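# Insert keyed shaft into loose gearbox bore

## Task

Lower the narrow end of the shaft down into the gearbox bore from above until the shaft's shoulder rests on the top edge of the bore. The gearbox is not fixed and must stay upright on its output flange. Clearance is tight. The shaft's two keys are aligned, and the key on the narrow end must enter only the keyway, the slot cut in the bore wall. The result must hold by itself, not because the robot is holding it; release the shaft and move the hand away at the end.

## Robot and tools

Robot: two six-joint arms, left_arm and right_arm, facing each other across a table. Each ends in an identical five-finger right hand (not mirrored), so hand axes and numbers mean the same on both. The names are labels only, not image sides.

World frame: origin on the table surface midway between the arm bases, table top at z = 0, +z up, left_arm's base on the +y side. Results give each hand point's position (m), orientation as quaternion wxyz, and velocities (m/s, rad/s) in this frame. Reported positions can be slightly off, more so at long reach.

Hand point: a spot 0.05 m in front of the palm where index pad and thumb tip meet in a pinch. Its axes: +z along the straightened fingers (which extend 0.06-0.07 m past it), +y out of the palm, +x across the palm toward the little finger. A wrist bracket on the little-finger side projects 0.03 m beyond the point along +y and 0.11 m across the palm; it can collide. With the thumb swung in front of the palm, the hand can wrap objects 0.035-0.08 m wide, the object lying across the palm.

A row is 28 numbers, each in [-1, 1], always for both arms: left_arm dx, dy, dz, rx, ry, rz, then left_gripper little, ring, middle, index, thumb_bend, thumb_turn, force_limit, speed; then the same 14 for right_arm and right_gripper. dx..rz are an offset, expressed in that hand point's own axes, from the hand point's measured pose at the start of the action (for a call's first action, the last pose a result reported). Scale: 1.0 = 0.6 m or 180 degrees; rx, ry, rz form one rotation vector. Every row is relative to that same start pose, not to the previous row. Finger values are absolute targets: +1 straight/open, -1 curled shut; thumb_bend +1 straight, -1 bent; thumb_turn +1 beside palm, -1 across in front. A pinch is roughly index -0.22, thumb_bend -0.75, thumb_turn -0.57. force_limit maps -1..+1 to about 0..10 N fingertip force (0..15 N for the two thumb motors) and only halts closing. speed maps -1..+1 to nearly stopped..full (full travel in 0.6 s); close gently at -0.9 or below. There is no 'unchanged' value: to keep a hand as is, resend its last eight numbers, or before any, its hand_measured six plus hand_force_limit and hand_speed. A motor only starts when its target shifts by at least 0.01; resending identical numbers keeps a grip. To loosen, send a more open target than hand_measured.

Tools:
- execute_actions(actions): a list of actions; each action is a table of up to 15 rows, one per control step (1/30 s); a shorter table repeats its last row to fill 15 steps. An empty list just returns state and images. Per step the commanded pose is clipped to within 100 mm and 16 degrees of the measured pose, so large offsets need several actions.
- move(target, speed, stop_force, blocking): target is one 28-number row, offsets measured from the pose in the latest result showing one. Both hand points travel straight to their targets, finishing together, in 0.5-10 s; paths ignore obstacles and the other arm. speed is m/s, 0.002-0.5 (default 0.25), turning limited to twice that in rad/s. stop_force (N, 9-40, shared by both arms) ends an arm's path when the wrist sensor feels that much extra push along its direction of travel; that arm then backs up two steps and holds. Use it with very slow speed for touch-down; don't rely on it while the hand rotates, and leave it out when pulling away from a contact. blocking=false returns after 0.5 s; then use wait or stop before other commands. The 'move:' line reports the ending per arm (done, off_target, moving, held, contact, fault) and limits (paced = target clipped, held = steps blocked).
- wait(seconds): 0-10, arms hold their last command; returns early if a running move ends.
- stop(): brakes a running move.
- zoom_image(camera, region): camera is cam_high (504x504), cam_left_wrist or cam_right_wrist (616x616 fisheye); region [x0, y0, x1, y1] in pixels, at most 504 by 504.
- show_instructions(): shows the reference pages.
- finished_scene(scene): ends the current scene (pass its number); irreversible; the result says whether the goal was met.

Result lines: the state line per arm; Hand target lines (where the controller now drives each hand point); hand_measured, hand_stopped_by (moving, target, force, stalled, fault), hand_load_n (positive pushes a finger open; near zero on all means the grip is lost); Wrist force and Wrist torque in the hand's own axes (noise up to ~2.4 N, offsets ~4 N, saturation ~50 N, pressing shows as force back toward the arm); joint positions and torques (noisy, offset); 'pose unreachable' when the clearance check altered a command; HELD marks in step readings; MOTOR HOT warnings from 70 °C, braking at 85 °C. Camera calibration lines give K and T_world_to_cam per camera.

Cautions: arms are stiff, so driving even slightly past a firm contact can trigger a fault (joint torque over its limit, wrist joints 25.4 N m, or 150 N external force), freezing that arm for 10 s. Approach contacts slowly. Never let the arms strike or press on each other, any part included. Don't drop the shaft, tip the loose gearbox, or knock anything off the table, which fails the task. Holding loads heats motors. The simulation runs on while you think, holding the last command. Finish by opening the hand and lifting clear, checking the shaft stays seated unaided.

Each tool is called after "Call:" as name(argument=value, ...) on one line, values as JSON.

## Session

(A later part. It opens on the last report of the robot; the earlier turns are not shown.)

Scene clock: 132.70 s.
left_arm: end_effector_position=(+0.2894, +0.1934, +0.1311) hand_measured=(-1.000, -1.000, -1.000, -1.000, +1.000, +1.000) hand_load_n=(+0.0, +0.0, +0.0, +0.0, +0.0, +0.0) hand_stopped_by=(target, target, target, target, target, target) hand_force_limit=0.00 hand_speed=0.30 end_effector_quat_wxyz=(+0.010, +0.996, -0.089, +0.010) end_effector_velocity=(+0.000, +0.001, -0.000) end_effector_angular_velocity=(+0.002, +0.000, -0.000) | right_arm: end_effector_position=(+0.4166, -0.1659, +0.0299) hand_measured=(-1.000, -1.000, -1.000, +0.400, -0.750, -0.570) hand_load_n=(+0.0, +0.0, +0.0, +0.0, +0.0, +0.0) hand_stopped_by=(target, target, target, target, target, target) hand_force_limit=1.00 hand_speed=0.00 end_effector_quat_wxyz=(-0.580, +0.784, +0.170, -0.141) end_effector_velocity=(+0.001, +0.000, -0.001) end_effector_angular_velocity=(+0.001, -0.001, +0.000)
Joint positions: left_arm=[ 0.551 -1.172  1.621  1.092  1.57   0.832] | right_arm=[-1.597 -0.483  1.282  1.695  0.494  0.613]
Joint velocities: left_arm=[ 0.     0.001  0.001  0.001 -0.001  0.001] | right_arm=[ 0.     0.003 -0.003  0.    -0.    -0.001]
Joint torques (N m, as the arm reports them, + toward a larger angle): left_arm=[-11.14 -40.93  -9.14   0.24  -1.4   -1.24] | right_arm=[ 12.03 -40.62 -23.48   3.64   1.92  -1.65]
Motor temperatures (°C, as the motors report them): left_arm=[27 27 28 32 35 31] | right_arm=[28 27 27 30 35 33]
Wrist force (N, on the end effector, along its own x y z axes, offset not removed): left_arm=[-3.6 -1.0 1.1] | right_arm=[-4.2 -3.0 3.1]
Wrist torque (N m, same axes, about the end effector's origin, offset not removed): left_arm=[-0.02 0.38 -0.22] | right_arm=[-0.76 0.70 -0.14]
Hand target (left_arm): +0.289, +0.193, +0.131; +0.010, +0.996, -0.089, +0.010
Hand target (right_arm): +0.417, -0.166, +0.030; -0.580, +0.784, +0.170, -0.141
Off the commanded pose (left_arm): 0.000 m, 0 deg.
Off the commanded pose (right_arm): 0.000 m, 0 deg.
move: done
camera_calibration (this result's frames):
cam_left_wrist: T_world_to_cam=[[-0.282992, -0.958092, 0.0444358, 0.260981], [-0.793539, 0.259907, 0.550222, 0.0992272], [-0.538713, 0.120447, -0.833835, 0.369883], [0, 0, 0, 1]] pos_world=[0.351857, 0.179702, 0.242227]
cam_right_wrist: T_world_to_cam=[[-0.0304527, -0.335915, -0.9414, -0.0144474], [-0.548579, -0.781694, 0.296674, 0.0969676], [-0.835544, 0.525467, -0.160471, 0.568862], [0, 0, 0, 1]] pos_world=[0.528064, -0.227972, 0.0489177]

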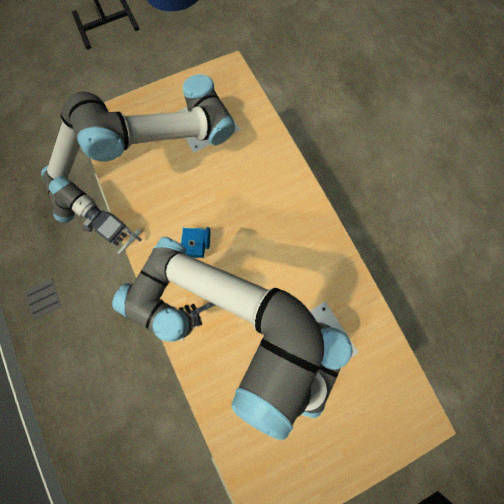

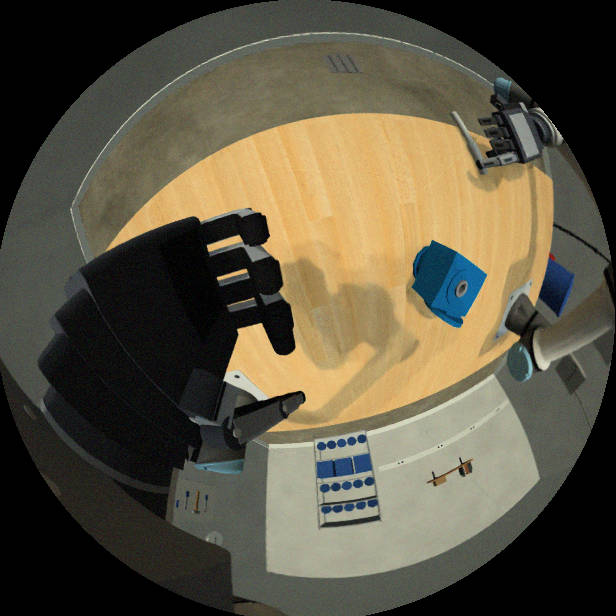

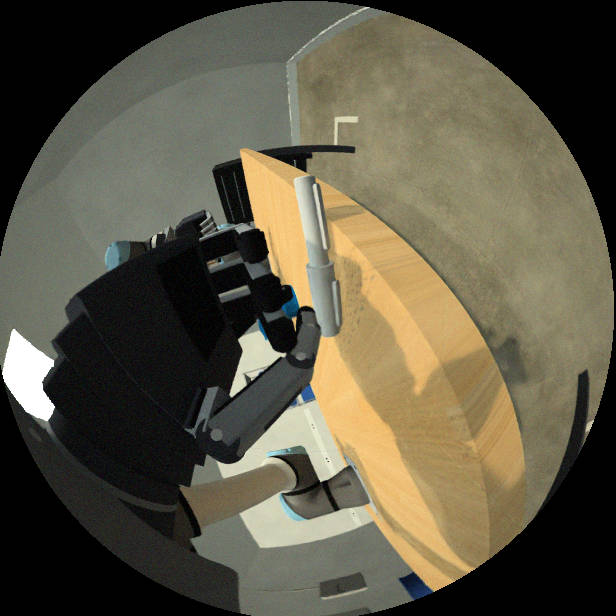

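Call:
move(target=[0,0,0,0,0,0,-1,-1,-1,-1,1,1,0,0.3,0.003,0.031,0.009,0,0,0,-1,-1,-1,0.4,-0.75,-0.57,1,0], speed=0.02, stop_force=12)

Call:
zoom_image(camera="cam_high", region=[80,200,170,270])

Scene clock: 134.03 s.
left_arm: end_effector_position=(+0.2894, +0.1934, +0.1311) hand_measured=(-1.000, -1.000, -1.000, -1.000, +1.000, +1.000) hand_load_n=(+0.0, +0.0, +0.0, +0.0, +0.0, +0.0) hand_stopped_by=(target, target, target, target, target, target) hand_force_limit=0.00 hand_speed=0.30 end_effector_quat_wxyz=(+0.010, +0.996, -0.089, +0.010) end_effector_velocity=(-0.000, +0.001, +0.000) end_effector_angular_velocity=(+0.001, +0.001, +0.001) | right_arm: end_effector_position=(+0.4179, -0.1655, +0.0106) hand_measured=(-1.000, -1.000, -1.000, +0.400, -0.750, -0.570) hand_load_n=(+0.0, +0.0, +0.0, +0.0, +0.0, +0.0) hand_stopped_by=(target, target, target, target, target, target) hand_force_limit=1.00 hand_speed=0.00 end_effector_quat_wxyz=(-0.580, +0.784, +0.170, -0.141) end_effector_velocity=(+0.000, +0.000, -0.002) end_effector_angular_velocity=(+0.000, -0.001, +0.000)
Joint positions: left_arm=[ 0.551 -1.172  1.621  1.092  1.57   0.832] | right_arm=[-1.596 -0.446  1.265  1.675  0.494  0.614]
Joint velocities: left_arm=[ 0.001 -0.001  0.001  0.001 -0.     0.   ] | right_arm=[ 0.     0.003 -0.002 -0.002 -0.     0.   ]
Joint torques (N m, as the arm reports them, + toward a larger angle): left_arm=[-12.22 -40.56  -8.44   0.23  -1.34  -1.3 ] | right_arm=[ 12.73 -42.14 -24.63   0.9   -3.79   1.89]
Motor temperatures (°C, as the motors report them): left_arm=[27 27 28 32 35 31] | right_arm=[28 27 27 30 35 33]
Wrist force (N, on the end effector, along its own x y z axes, offset not removed): left_arm=[-1.9 -0.3 2.5] | right_arm=[-2.6 -0.8 1.3]
Wrist torque (N m, same axes, about the end effector's origin, offset not removed): left_arm=[-0.12 0.16 -0.30] | right_arm=[-0.31 0.40 0.03]
Hand target (left_arm): +0.289, +0.193, +0.131; +0.010, +0.996, -0.089, +0.010
Hand target (right_arm): +0.418, -0.166, +0.010; -0.580, +0.784, +0.170, -0.141
Off the commanded pose (left_arm): 0.000 m, 0 deg.
Off the commanded pose (right_arm): 0.000 m, 0 deg.
move: done
camera_calibration (this result's frames):
cam_left_wrist: T_world_to_cam=[[-0.282992, -0.958092, 0.0444361, 0.260981], [-0.793539, 0.259907, 0.550222, 0.099227], [-0.538713, 0.120447, -0.833835, 0.369883], [0, 0, 0, 1]] pos_world=[0.351857, 0.179702, 0.242227]
cam_right_wrist: T_world_to_cam=[[-0.0304533, -0.335913, -0.941401, -0.0324177], [-0.548579, -0.781695, 0.296672, 0.103742], [-0.835544, 0.525467, -0.160469, 0.566624], [0, 0, 0, 1]] pos_world=[0.529363, -0.227537, 0.0296303]

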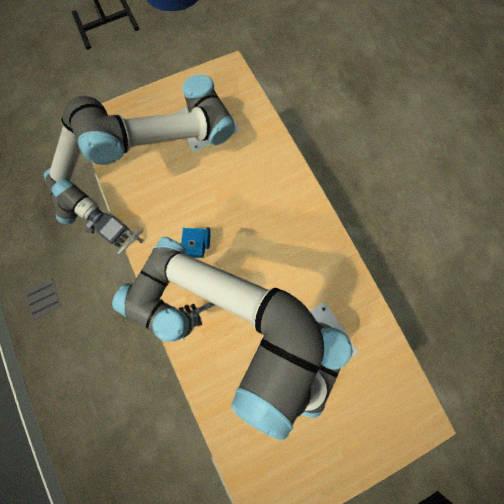

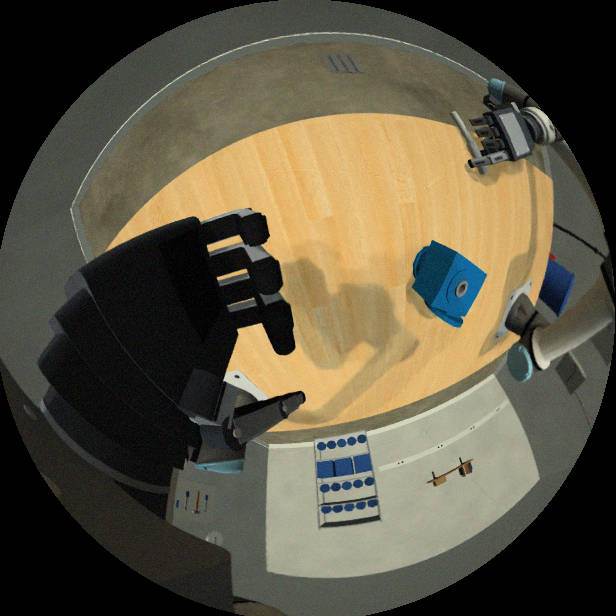

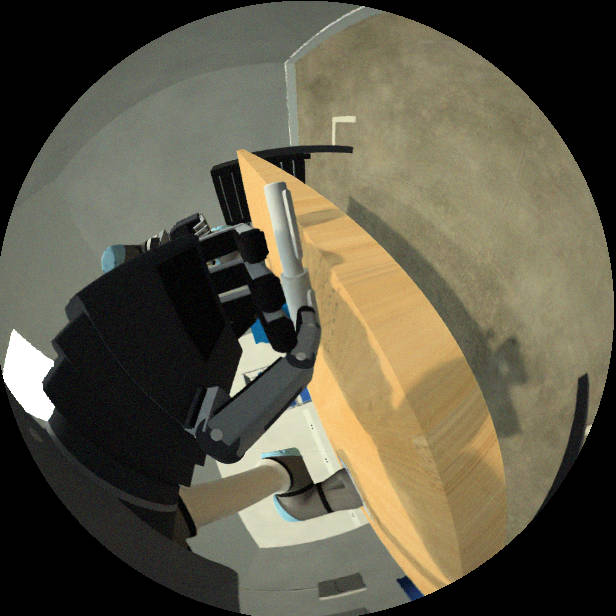

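Region (80, 200, 170, 270) of cam_high's 504x504 image, scaled by 5.600, with more detail than that image has.

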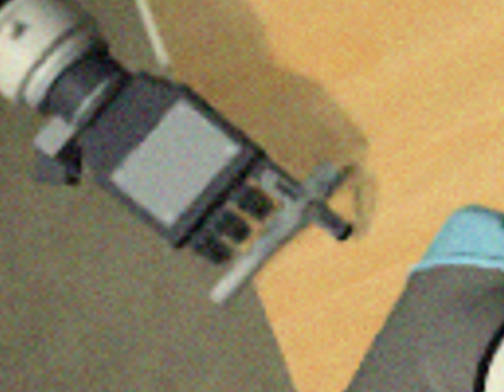

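Call:
move(target=[0,0,0,0,0,0,-1,-1,-1,-1,1,1,0,0.3,0,0.002,0.0005,0,0,0,-1,-1,-1,-0.3,-0.75,-0.57,1,-0.8], speed=0.01)

Scene clock: 135.27 s.
left_arm: end_effector_position=(+0.2894, +0.1934, +0.1311) hand_measured=(-1.000, -1.000, -1.000, -1.000, +1.000, +1.000) hand_load_n=(+0.0, +0.0, +0.0, +0.0, +0.0, +0.0) hand_stopped_by=(target, target, target, target, target, target) hand_force_limit=0.00 hand_speed=0.30 end_effector_quat_wxyz=(+0.010, +0.996, -0.089, +0.010) end_effector_velocity=(-0.001, -0.000, +0.000) end_effector_angular_velocity=(-0.000, +0.001, -0.002) | right_arm: end_effector_position=(+0.4179, -0.1655, +0.0094) hand_measured=(-1.000, -1.000, -1.000, +0.120, -0.750, -0.570) hand_load_n=(+0.0, +0.0, +0.0, +10.5, +0.0, +0.0) hand_stopped_by=(target, target, target, force, target, target) hand_force_limit=1.00 hand_speed=-0.80 end_effector_quat_wxyz=(-0.581, +0.784, +0.170, -0.141) end_effector_velocity=(-0.000, +0.000, +0.000) end_effector_angular_velocity=(+0.001, +0.000, -0.000)
Joint positions: left_arm=[ 0.551 -1.172  1.621  1.092  1.57   0.832] | right_arm=[-1.596 -0.444  1.264  1.673  0.494  0.614]
Joint velocities: left_arm=[-0.001 -0.     0.     0.001  0.001  0.001] | right_arm=[ 0.001  0.     0.    -0.    -0.001  0.   ]
Joint torques (N m, as the arm reports them, + toward a larger angle): left_arm=[-11.59 -40.7   -8.74   0.31  -1.42  -1.21] | right_arm=[ -8.94 -39.08 -23.72   0.42   3.1   -1.69]
Motor temperatures (°C, as the motors report them): left_arm=[27 27 28 32 35 31] | right_arm=[28 27 27 30 35 33]
Wrist force (N, on the end effector, along its own x y z axes, offset not removed): left_arm=[-2.8 -1.3 0.1] | right_arm=[-0.2 -12.6 4.0]
Wrist torque (N m, same axes, about the end effector's origin, offset not removed): left_arm=[0.06 0.36 -0.32] | right_arm=[0.35 -0.06 0.35]
Hand target (left_arm): +0.289, +0.193, +0.131; +0.010, +0.996, -0.089, +0.010
Hand target (right_arm): +0.418, -0.166, +0.009; -0.580, +0.784, +0.170, -0.141
Off the commanded pose (left_arm): 0.000 m, 0 deg.
Off the commanded pose (right_arm): 0.000 m, 0 deg.
move: done
camera_calibration (this result's frames):
cam_left_wrist: T_world_to_cam=[[-0.282992, -0.958092, 0.0444359, 0.260981], [-0.793539, 0.259907, 0.550223, 0.0992271], [-0.538713, 0.120447, -0.833835, 0.369883], [0, 0, 0, 1]] pos_world=[0.351857, 0.179703, 0.242227]
cam_right_wrist: T_world_to_cam=[[-0.030439, -0.335864, -0.941418, -0.0335617], [-0.548546, -0.781734, 0.296631, 0.104074], [-0.835566, 0.525441, -0.160442, 0.566411], [0, 0, 0, 1]] pos_world=[0.529341, -0.227529, 0.0284088]

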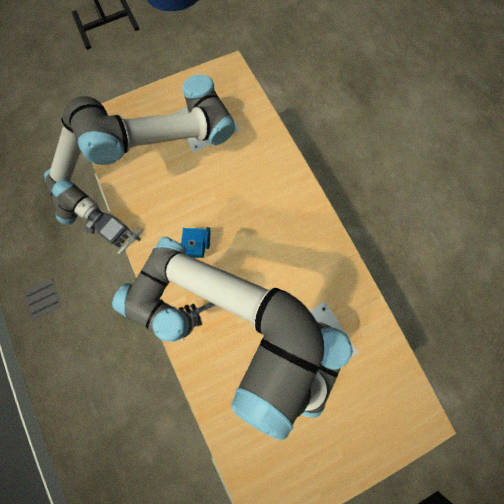

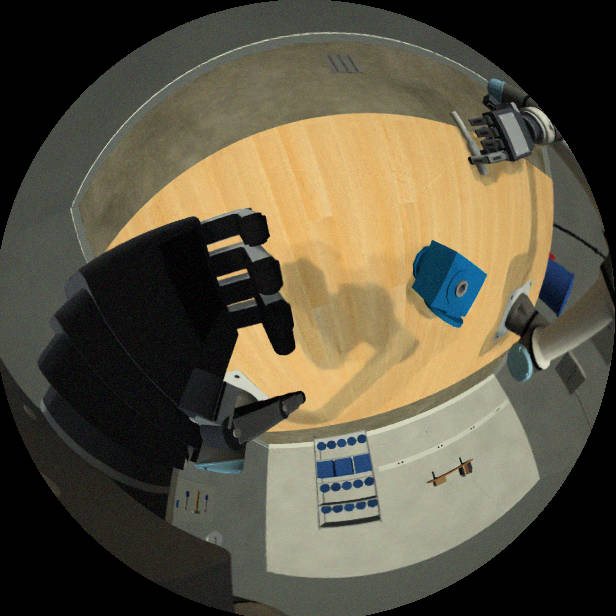

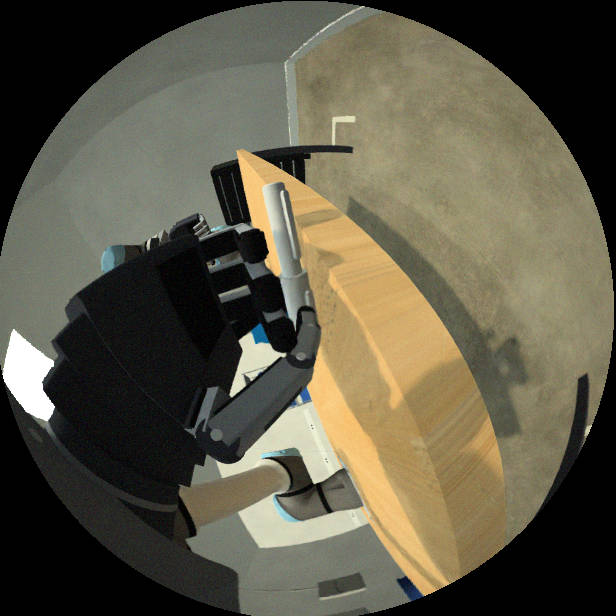

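Index hit the table; lift 2 mm and re-close, then drag inward at table level.

Call:
move(target=[0,0,0,0,0,0,-1,-1,-1,-1,1,1,0,0.3,0,-0.0035,-0.001,0,0,0,-1,-1,-1,-0.32,-0.75,-0.57,1,-0.8], speed=0.01)

Call:
move(target=[0,0,0,0,0,0,-1,-1,-1,-1,1,1,0,0.3,0,-0.002,0,0,0,0,-1,-1,-1,-0.34,-0.75,-0.57,1,-0.8], speed=0.01)

Scene clock: 136.07 s.
left_arm: end_effector_position=(+0.2894, +0.1934, +0.1311) hand_measured=(-1.000, -1.000, -1.000, -1.000, +1.000, +1.000) hand_load_n=(+0.0, +0.0, +0.0, +0.0, +0.0, +0.0) hand_stopped_by=(target, target, target, target, target, target) hand_force_limit=0.00 hand_speed=0.30 end_effector_quat_wxyz=(+0.010, +0.996, -0.089, +0.010) end_effector_velocity=(+0.000, -0.000, -0.001) end_effector_angular_velocity=(+0.001, +0.002, +0.001) | right_arm: end_effector_position=(+0.4179, -0.1655, +0.0115) hand_measured=(-1.000, -1.000, -1.000, +0.118, -0.750, -0.570) hand_load_n=(+0.0, +0.0, +0.0, +0.0, +0.0, +0.0) hand_stopped_by=(target, target, target, force, target, target) hand_force_limit=1.00 hand_speed=-0.80 end_effector_quat_wxyz=(-0.580, +0.784, +0.170, -0.141) end_effector_velocity=(-0.000, +0.000, +0.001) end_effector_angular_velocity=(-0.001, +0.002, +0.000)
Joint positions: left_arm=[ 0.551 -1.172  1.621  1.092  1.57   0.832] | right_arm=[-1.596 -0.448  1.265  1.676  0.494  0.614]
Joint velocities: left_arm=[ 0.     0.002 -0.001  0.001  0.001 -0.001] | right_arm=[ 0.    -0.001  0.001  0.002  0.     0.001]
Joint torques (N m, as the arm reports them, + toward a larger angle): left_arm=[-11.8  -40.1   -8.64   0.26  -1.49  -1.16] | right_arm=[ -0.84 -55.31  -2.82   3.73  -2.37   1.93]
Motor temperatures (°C, as the motors report them): left_arm=[27 27 28 32 35 31] | right_arm=[28 27 27 30 35 33]
Wrist force (N, on the end effector, along its own x y z axes, offset not removed): left_arm=[-0.7 -0.1 2.0] | right_arm=[-0.3 0.9 1.8]
Wrist torque (N m, same axes, about the end effector's origin, offset not removed): left_arm=[0.07 -0.11 -0.01] | right_arm=[-0.08 0.24 0.15]
Hand target (left_arm): +0.289, +0.193, +0.131; +0.010, +0.996, -0.089, +0.010
Hand target (right_arm): +0.418, -0.165, +0.012; -0.581, +0.784, +0.170, -0.141
Off the commanded pose (left_arm): 0.000 m, 0 deg.
Off the commanded pose (right_arm): 0.000 m, 0 deg.
move: done
camera_calibration (this result's frames):
cam_left_wrist: T_world_to_cam=[[-0.282992, -0.958092, 0.044436, 0.260981], [-0.793539, 0.259907, 0.550222, 0.099227], [-0.538713, 0.120447, -0.833835, 0.369883], [0, 0, 0, 1]] pos_world=[0.351857, 0.179702, 0.242227]
cam_right_wrist: T_world_to_cam=[[-0.0303976, -0.335933, -0.941395, -0.031595], [-0.548521, -0.781736, 0.296671, 0.103445], [-0.835584, 0.525393, -0.160503, 0.566792], [0, 0, 0, 1]] pos_world=[0.529383, -0.227536, 0.0305395]

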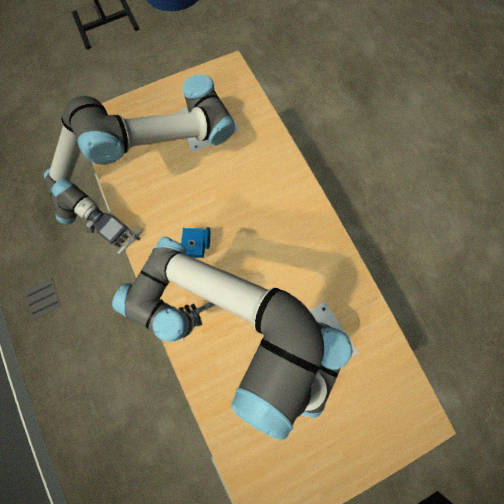

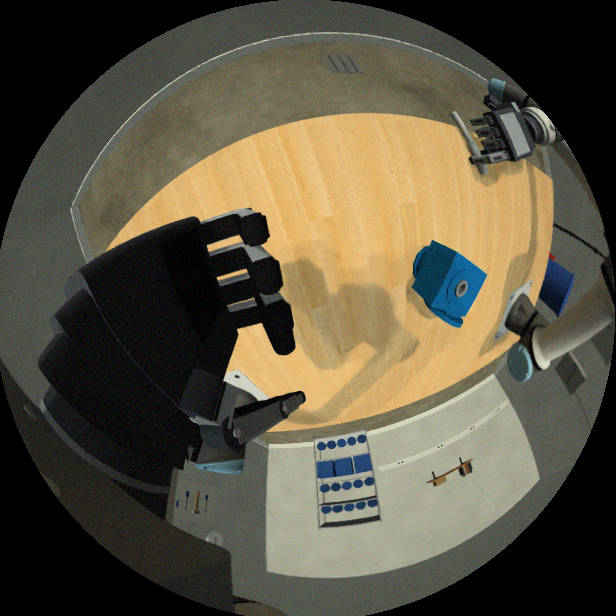

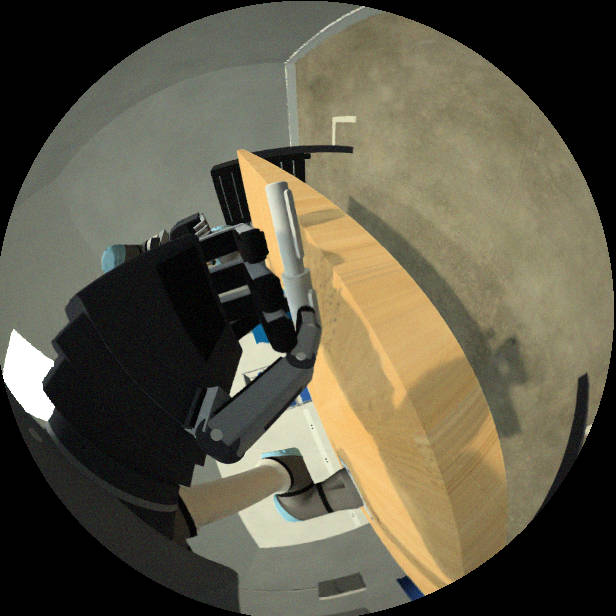

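Scene clock: 136.77 s.
left_arm: end_effector_position=(+0.2894, +0.1934, +0.1311) hand_measured=(-1.000, -1.000, -1.000, -1.000, +1.000, +1.000) hand_load_n=(+0.0, +0.0, +0.0, +0.0, +0.0, +0.0) hand_stopped_by=(target, target, target, target, target, target) hand_force_limit=0.00 hand_speed=0.30 end_effector_quat_wxyz=(+0.010, +0.996, -0.089, +0.010) end_effector_velocity=(-0.000, +0.001, -0.001) end_effector_angular_velocity=(+0.002, +0.001, +0.001) | right_arm: end_effector_position=(+0.4178, -0.1652, +0.0126) hand_measured=(-1.000, -1.000, -1.000, +0.068, -0.748, -0.570) hand_load_n=(+0.0, +0.0, +0.0, +9.0, +4.5, -1.0) hand_stopped_by=(target, target, target, force, target, target) hand_force_limit=1.00 hand_speed=-0.80 end_effector_quat_wxyz=(-0.580, +0.784, +0.170, -0.141) end_effector_velocity=(+0.000, +0.000, -0.000) end_effector_angular_velocity=(+0.000, -0.003, +0.000)
Joint positions: left_arm=[ 0.551 -1.172  1.621  1.092  1.57   0.832] | right_arm=[-1.596 -0.45   1.266  1.677  0.493  0.614]
Joint velocities: left_arm=[ 0.     0.     0.003 -0.001 -0.    -0.001] | right_arm=[ 0.    -0.001  0.    -0.002 -0.    -0.   ]
Joint torques (N m, as the arm reports them, + toward a larger angle): left_arm=[-11.67 -40.28  -8.61   0.26  -1.45  -1.16] | right_arm=[ 12.41 -55.72  -2.64   4.02  -3.9    1.92]
Motor temperatures (°C, as the motors report them): left_arm=[27 27 28 32 35 31] | right_arm=[28 27 27 30 35 33]
Wrist force (N, on the end effector, along its own x y z axes, offset not removed): left_arm=[-5.3 -1.0 1.1] | right_arm=[1.1 0.9 2.8]
Wrist torque (N m, same axes, about the end effector's origin, offset not removed): left_arm=[-0.23 0.70 -0.28] | right_arm=[-0.32 -0.15 0.22]
Hand target (left_arm): +0.289, +0.193, +0.131; +0.010, +0.996, -0.089, +0.010
Hand target (right_arm): +0.418, -0.165, +0.013; -0.580, +0.784, +0.170, -0.141
Off the commanded pose (left_arm): 0.000 m, 0 deg.
Off the commanded pose (right_arm): 0.000 m, 0 deg.
move: done
camera_calibration (this result's frames):
cam_left_wrist: T_world_to_cam=[[-0.282992, -0.958092, 0.0444359, 0.260981], [-0.793539, 0.259907, 0.550222, 0.099227], [-0.538713, 0.120447, -0.833835, 0.369883], [0, 0, 0, 1]] pos_world=[0.351857, 0.179702, 0.242227]
cam_right_wrist: T_world_to_cam=[[-0.0304115, -0.335933, -0.941395, -0.0304315], [-0.548548, -0.781716, 0.296673, 0.103298], [-0.835566, 0.525423, -0.160502, 0.56672], [0, 0, 0, 1]] pos_world=[0.52927, -0.227241, 0.0316662]

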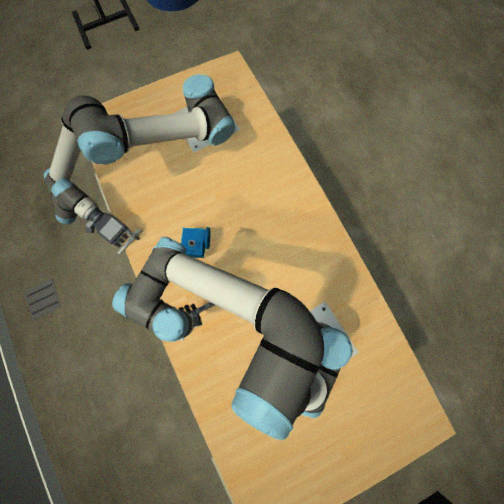

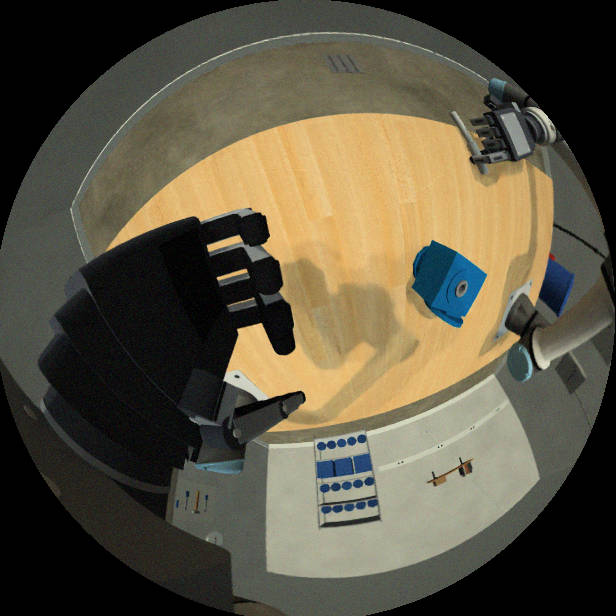

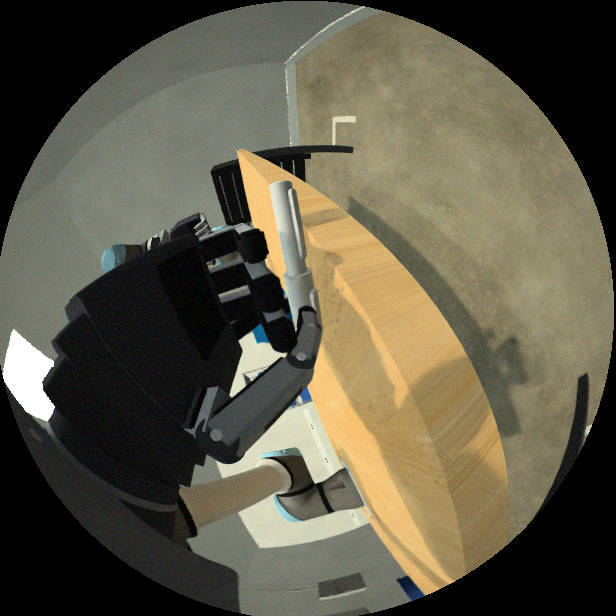

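Call:
move(target=[0,0,0,0,0,0,-1,-1,-1,-1,1,1,0,0.3,-0.13,-0.1,-0.028,0,0,0.06,-1,-1,-1,-0.36,-0.75,-0.57,1,-0.8], speed=0.08)

Call:
move(target=[0,0,0,0,0,0,-1,-1,-1,-1,1,1,0,0.3,-0.1,-0.2,-0.06,0,0,0.44,-1,-1,-1,-0.36,-0.75,-0.57,1,-0.8], speed=0.15)

Scene clock: 138.67 s.
left_arm: end_effector_position=(+0.2894, +0.1934, +0.1311) hand_measured=(-1.000, -1.000, -1.000, -1.000, +1.000, +1.000) hand_load_n=(+0.0, +0.0, +0.0, +0.0, +0.0, +0.0) hand_stopped_by=(target, target, target, target, target, target) hand_force_limit=0.00 hand_speed=0.30 end_effector_quat_wxyz=(+0.010, +0.996, -0.089, +0.010) end_effector_velocity=(-0.000, +0.000, -0.000) end_effector_angular_velocity=(+0.001, -0.000, -0.000) | right_arm: end_effector_position=(+0.3483, -0.1971, +0.0766) hand_measured=(-1.000, -1.000, -1.000, +0.062, -0.750, -0.570) hand_load_n=(+0.0, +0.0, +0.0, +0.0, +0.0, +0.0) hand_stopped_by=(target, target, target, force, target, target) hand_force_limit=1.00 hand_speed=-0.80 end_effector_quat_wxyz=(-0.565, +0.796, +0.095, -0.195) end_effector_velocity=(-0.001, -0.000, +0.001) end_effector_angular_velocity=(-0.000, +0.002, -0.001)
Joint positions: left_arm=[ 0.551 -1.172  1.621  1.092  1.57   0.832] | right_arm=[-1.646 -0.658  1.556  1.647  0.534  0.743]
Joint velocities: left_arm=[-0.001  0.001  0.     0.    -0.001 -0.   ] | right_arm=[-0.001 -0.002  0.003 -0.    -0.     0.001]
Joint torques (N m, as the arm reports them, + toward a larger angle): left_arm=[-12.   -40.51  -8.59   0.21  -1.49  -1.25] | right_arm=[-15.06 -49.7   -0.59   0.76   2.02   1.84]
Motor temperatures (°C, as the motors report them): left_arm=[27 27 28 32 35 31] | right_arm=[28 27 27 30 35 33]
Wrist force (N, on the end effector, along its own x y z axes, offset not removed): left_arm=[-1.2 -0.9 3.4] | right_arm=[-2.1 -2.4 0.8]
Wrist torque (N m, same axes, about the end effector's origin, offset not removed): left_arm=[-0.20 -0.02 -0.20] | right_arm=[-0.45 0.37 -0.07]
Hand target (left_arm): +0.289, +0.193, +0.131; +0.010, +0.996, -0.089, +0.010
Hand target (right_arm): +0.348, -0.197, +0.077; -0.565, +0.796, +0.095, -0.195
Off the commanded pose (left_arm): 0.000 m, 0 deg.
Off the commanded pose (right_arm): 0.000 m, 0 deg.
move: done
camera_calibration (this result's frames):
cam_left_wrist: T_world_to_cam=[[-0.282992, -0.958092, 0.0444359, 0.260981], [-0.793539, 0.259907, 0.550223, 0.0992269], [-0.538713, 0.120447, -0.833835, 0.369883], [0, 0, 0, 1]] pos_world=[0.351857, 0.179702, 0.242227]
cam_right_wrist: T_world_to_cam=[[-0.199816, -0.402077, -0.893536, 0.0592482], [-0.52896, -0.723362, 0.443789, 0.0146466], [-0.824788, 0.561321, -0.0681439, 0.531899], [0, 0, 0, 1]] pos_world=[0.45829, -0.264149, 0.0826861]

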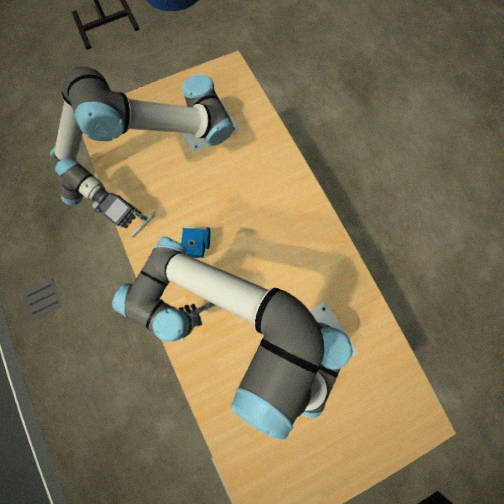

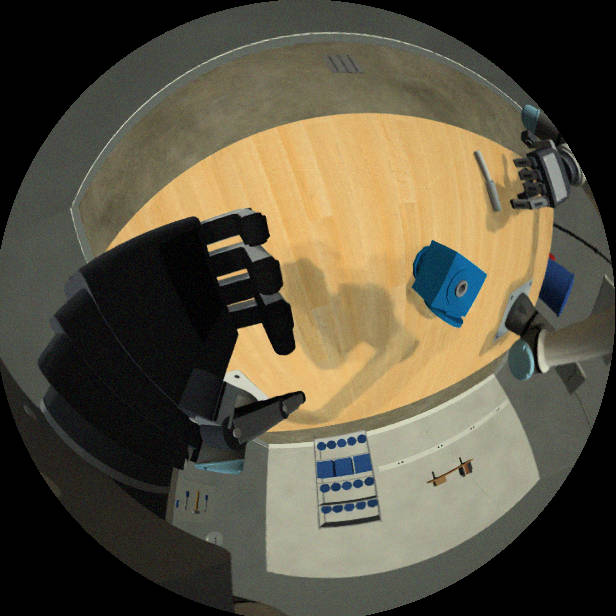

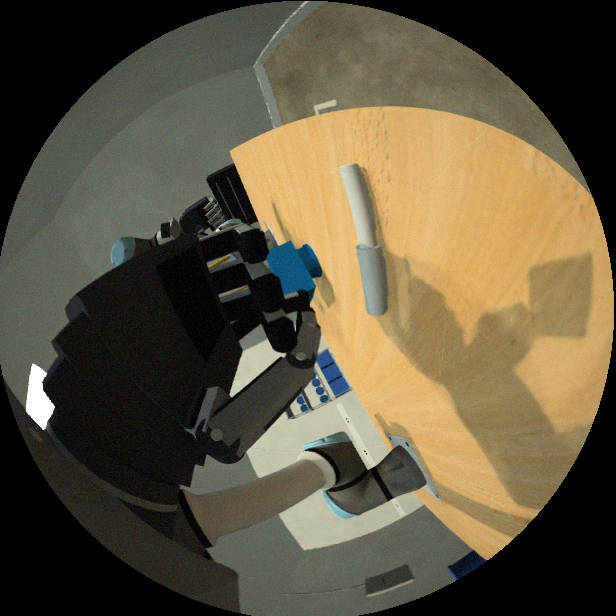

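Scene clock: 143.67 s.
left_arm: end_effector_position=(+0.2894, +0.1934, +0.1311) hand_measured=(-1.000, -1.000, -1.000, -1.000, +1.000, +1.000) hand_load_n=(+0.0, +0.0, +0.0, +0.0, +0.0, +0.0) hand_stopped_by=(target, target, target, target, target, target) hand_force_limit=0.00 hand_speed=0.30 end_effector_quat_wxyz=(+0.010, +0.996, -0.089, +0.010) end_effector_velocity=(+0.000, -0.000, -0.001) end_effector_angular_velocity=(-0.000, +0.001, +0.003) | right_arm: end_effector_position=(+0.3171, -0.2092, +0.2114) hand_measured=(-1.000, -1.000, -1.000, +0.062, -0.750, -0.570) hand_load_n=(+0.0, +0.0, +0.0, +0.0, +0.0, +0.0) hand_stopped_by=(target, target, target, force, target, target) hand_force_limit=1.00 hand_speed=-0.80 end_effector_quat_wxyz=(+0.311, -0.674, +0.434, +0.510) end_effector_velocity=(-0.000, +0.000, +0.001) end_effector_angular_velocity=(-0.004, +0.006, -0.003)
Joint positions: left_arm=[ 0.551 -1.172  1.621  1.092  1.57   0.832] | right_arm=[-1.698 -0.774  1.616  1.748  0.577  2.072]
Joint velocities: left_arm=[ 0.     0.002 -0.    -0.002  0.001 -0.003] | right_arm=[-0.    -0.002  0.001 -0.002  0.     0.009]
Joint torques (N m, as the arm reports them, + toward a larger angle): left_arm=[-11.68 -41.02  -8.7    0.32  -1.38  -1.13] | right_arm=[-14.16 -46.98  -1.51   0.91   2.18   2.  ]
Motor temperatures (°C, as the motors report them): left_arm=[27 27 28 32 35 31] | right_arm=[28 27 27 30 35 33]
Wrist force (N, on the end effector, along its own x y z axes, offset not removed): left_arm=[-2.6 -0.8 0.6] | right_arm=[-0.1 -0.2 2.4]
Wrist torque (N m, same axes, about the end effector's origin, offset not removed): left_arm=[-0.03 0.25 -0.20] | right_arm=[-0.19 0.02 0.10]
Hand target (left_arm): +0.289, +0.193, +0.131; +0.010, +0.996, -0.089, +0.010
Hand target (right_arm): +0.317, -0.209, +0.211; -0.311, +0.674, -0.434, -0.510
Off the commanded pose (left_arm): 0.000 m, 0 deg.
Off the commanded pose (right_arm): 0.000 m, 0 deg.
move: done
camera_calibration (this result's frames):
cam_left_wrist: T_world_to_cam=[[-0.282993, -0.958092, 0.0444358, 0.260981], [-0.793539, 0.259907, 0.550222, 0.099227], [-0.538713, 0.120447, -0.833835, 0.369883], [0, 0, 0, 1]] pos_world=[0.351857, 0.179702, 0.242227]
cam_right_wrist: T_world_to_cam=[[-0.90486, -0.391181, 0.167944, 0.17009], [0.252744, -0.176194, 0.951355, -0.311124], [-0.342562, 0.90329, 0.258299, 0.371748], [0, 0, 0, 1]] pos_world=[0.359889, -0.324078, 0.171402]

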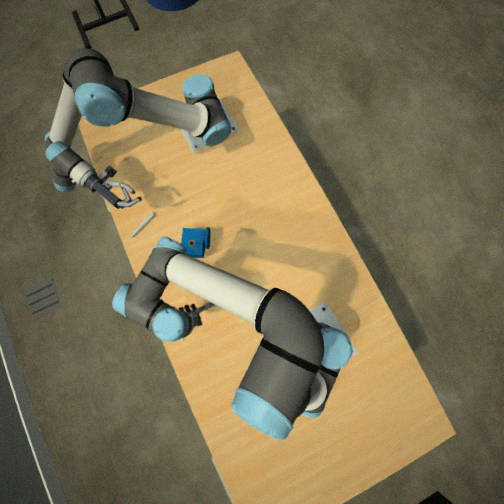

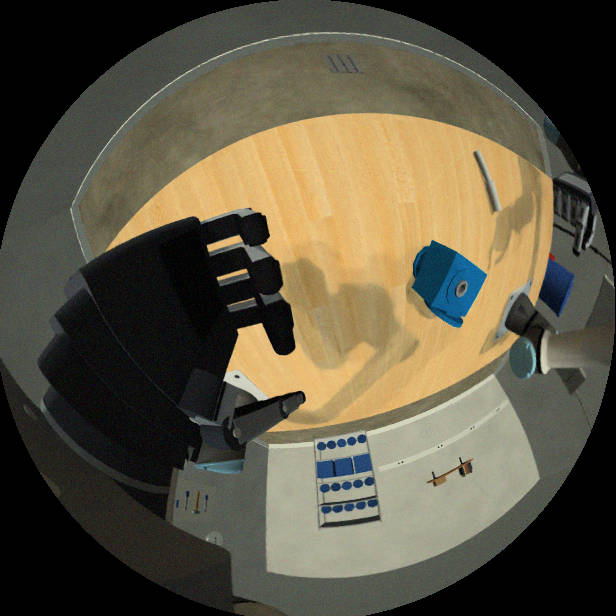

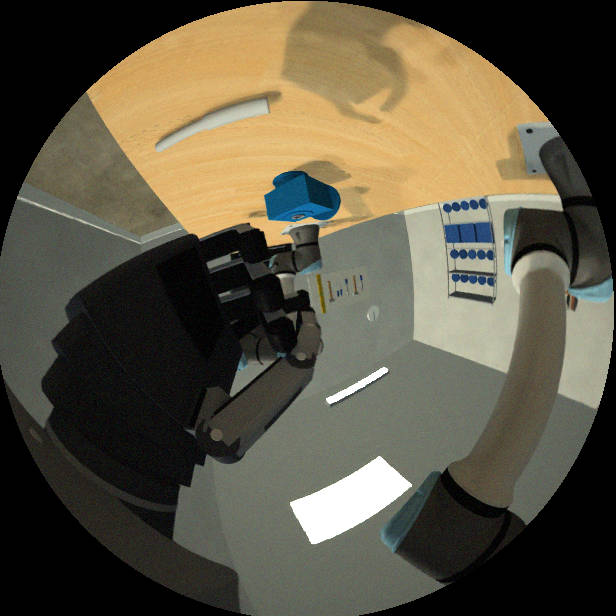

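Call:
move(target=[0,0,0,0,0,0,-1,-1,-1,-1,1,1,0,0.3,0.14,-0.2,0.097,0.404,0.247,0.535,-1,-1,-1,1,1,1,1,0], speed=0.4)

Scene clock: 147.87 s.
left_arm: end_effector_position=(+0.2894, +0.1934, +0.1311) hand_measured=(-1.000, -1.000, -1.000, -1.000, +1.000, +1.000) hand_load_n=(+0.0, +0.0, +0.0, +0.0, +0.0, +0.0) hand_stopped_by=(target, target, target, target, target, target) hand_force_limit=0.00 hand_speed=0.30 end_effector_quat_wxyz=(+0.010, +0.996, -0.089, +0.010) end_effector_velocity=(+0.000, +0.000, -0.001) end_effector_angular_velocity=(+0.001, +0.000, +0.001) | right_arm: end_effector_position=(+0.4094, -0.1299, +0.1115) hand_measured=(-1.000, -1.000, -1.000, +1.000, +1.000, +1.000) hand_load_n=(+0.0, +0.0, +0.0, +0.0, +0.0, +0.0) hand_stopped_by=(target, target, target, target, target, target) hand_force_limit=1.00 hand_speed=0.00 end_effector_quat_wxyz=(-0.000, +0.000, +1.000, +0.000) end_effector_velocity=(+0.001, +0.000, +0.000) end_effector_angular_velocity=(-0.003, +0.003, -0.005)
Joint positions: left_arm=[ 0.551 -1.172  1.621  1.092  1.57   0.832] | right_arm=[-1.242 -0.95   1.332  1.188  1.57   5.113]
Joint velocities: left_arm=[ 0.     0.001  0.002 -0.002 -0.001 -0.001] | right_arm=[ 0.001  0.004 -0.006  0.006  0.001  0.006]
Joint torques (N m, as the arm reports them, + toward a larger angle): left_arm=[-11.54 -40.16  -8.89   0.31  -1.4   -1.23] | right_arm=[ 12.11 -31.82 -29.33   4.16   2.74   1.81]
Motor temperatures (°C, as the motors report them): left_arm=[27 27 28 32 35 31] | right_arm=[28 27 27 30 35 33]
Wrist force (N, on the end effector, along its own x y z axes, offset not removed): left_arm=[-3.2 2.7 -0.8] | right_arm=[-0.6 -2.8 0.7]
Wrist torque (N m, same axes, about the end effector's origin, offset not removed): left_arm=[0.39 0.56 -0.04] | right_arm=[-0.36 0.05 0.10]
Hand target (left_arm): +0.289, +0.193, +0.131; +0.010, +0.996, -0.089, +0.010
Hand target (right_arm): +0.409, -0.130, +0.111; -0.000, +0.000, +1.000, -0.000
Off the commanded pose (left_arm): 0.000 m, 0 deg.
Off the commanded pose (right_arm): 0.000 m, 0 deg.
move: done
camera_calibration (this result's frames):
cam_left_wrist: T_world_to_cam=[[-0.282992, -0.958092, 0.0444359, 0.260981], [-0.793539, 0.259907, 0.550222, 0.0992271], [-0.538713, 0.120447, -0.833835, 0.369883], [0, 0, 0, 1]] pos_world=[0.351857, 0.179703, 0.242227]
cam_right_wrist: T_world_to_cam=[[0.149462, 0.988739, 0.00747168, 0.0669044], [0.838271, -0.130717, 0.529353, -0.412219], [0.524368, -0.072855, -0.848369, -0.00083115], [0, 0, 0, 1]] pos_world=[0.335987, -0.120096, 0.217004]

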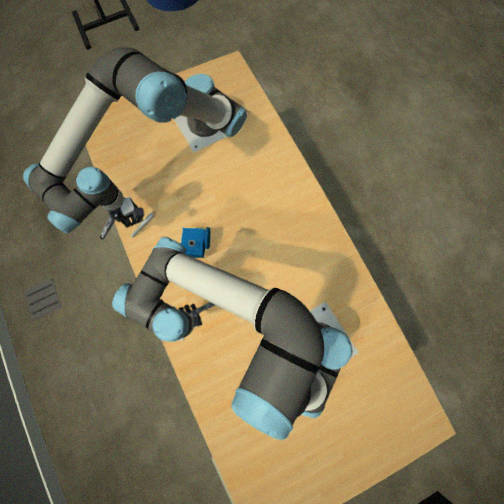

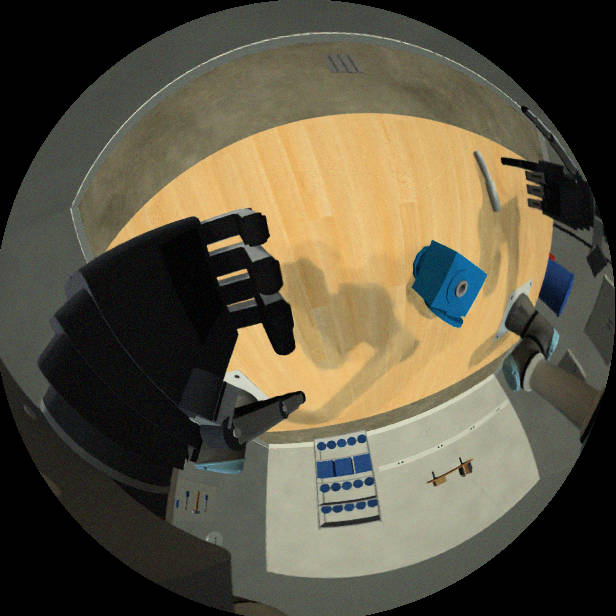

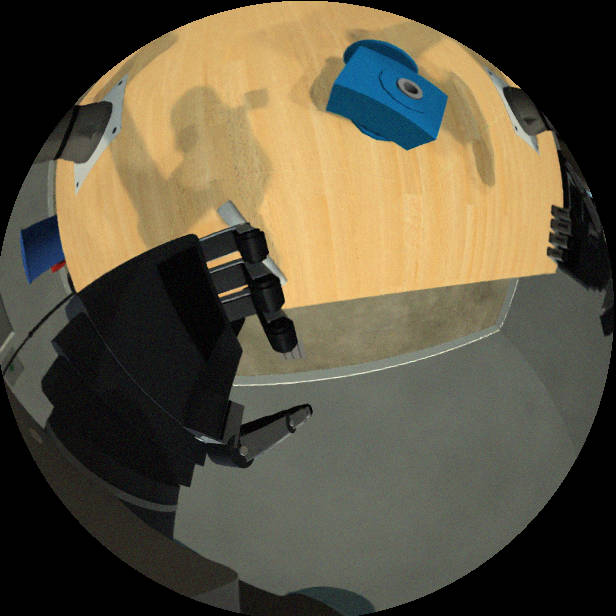

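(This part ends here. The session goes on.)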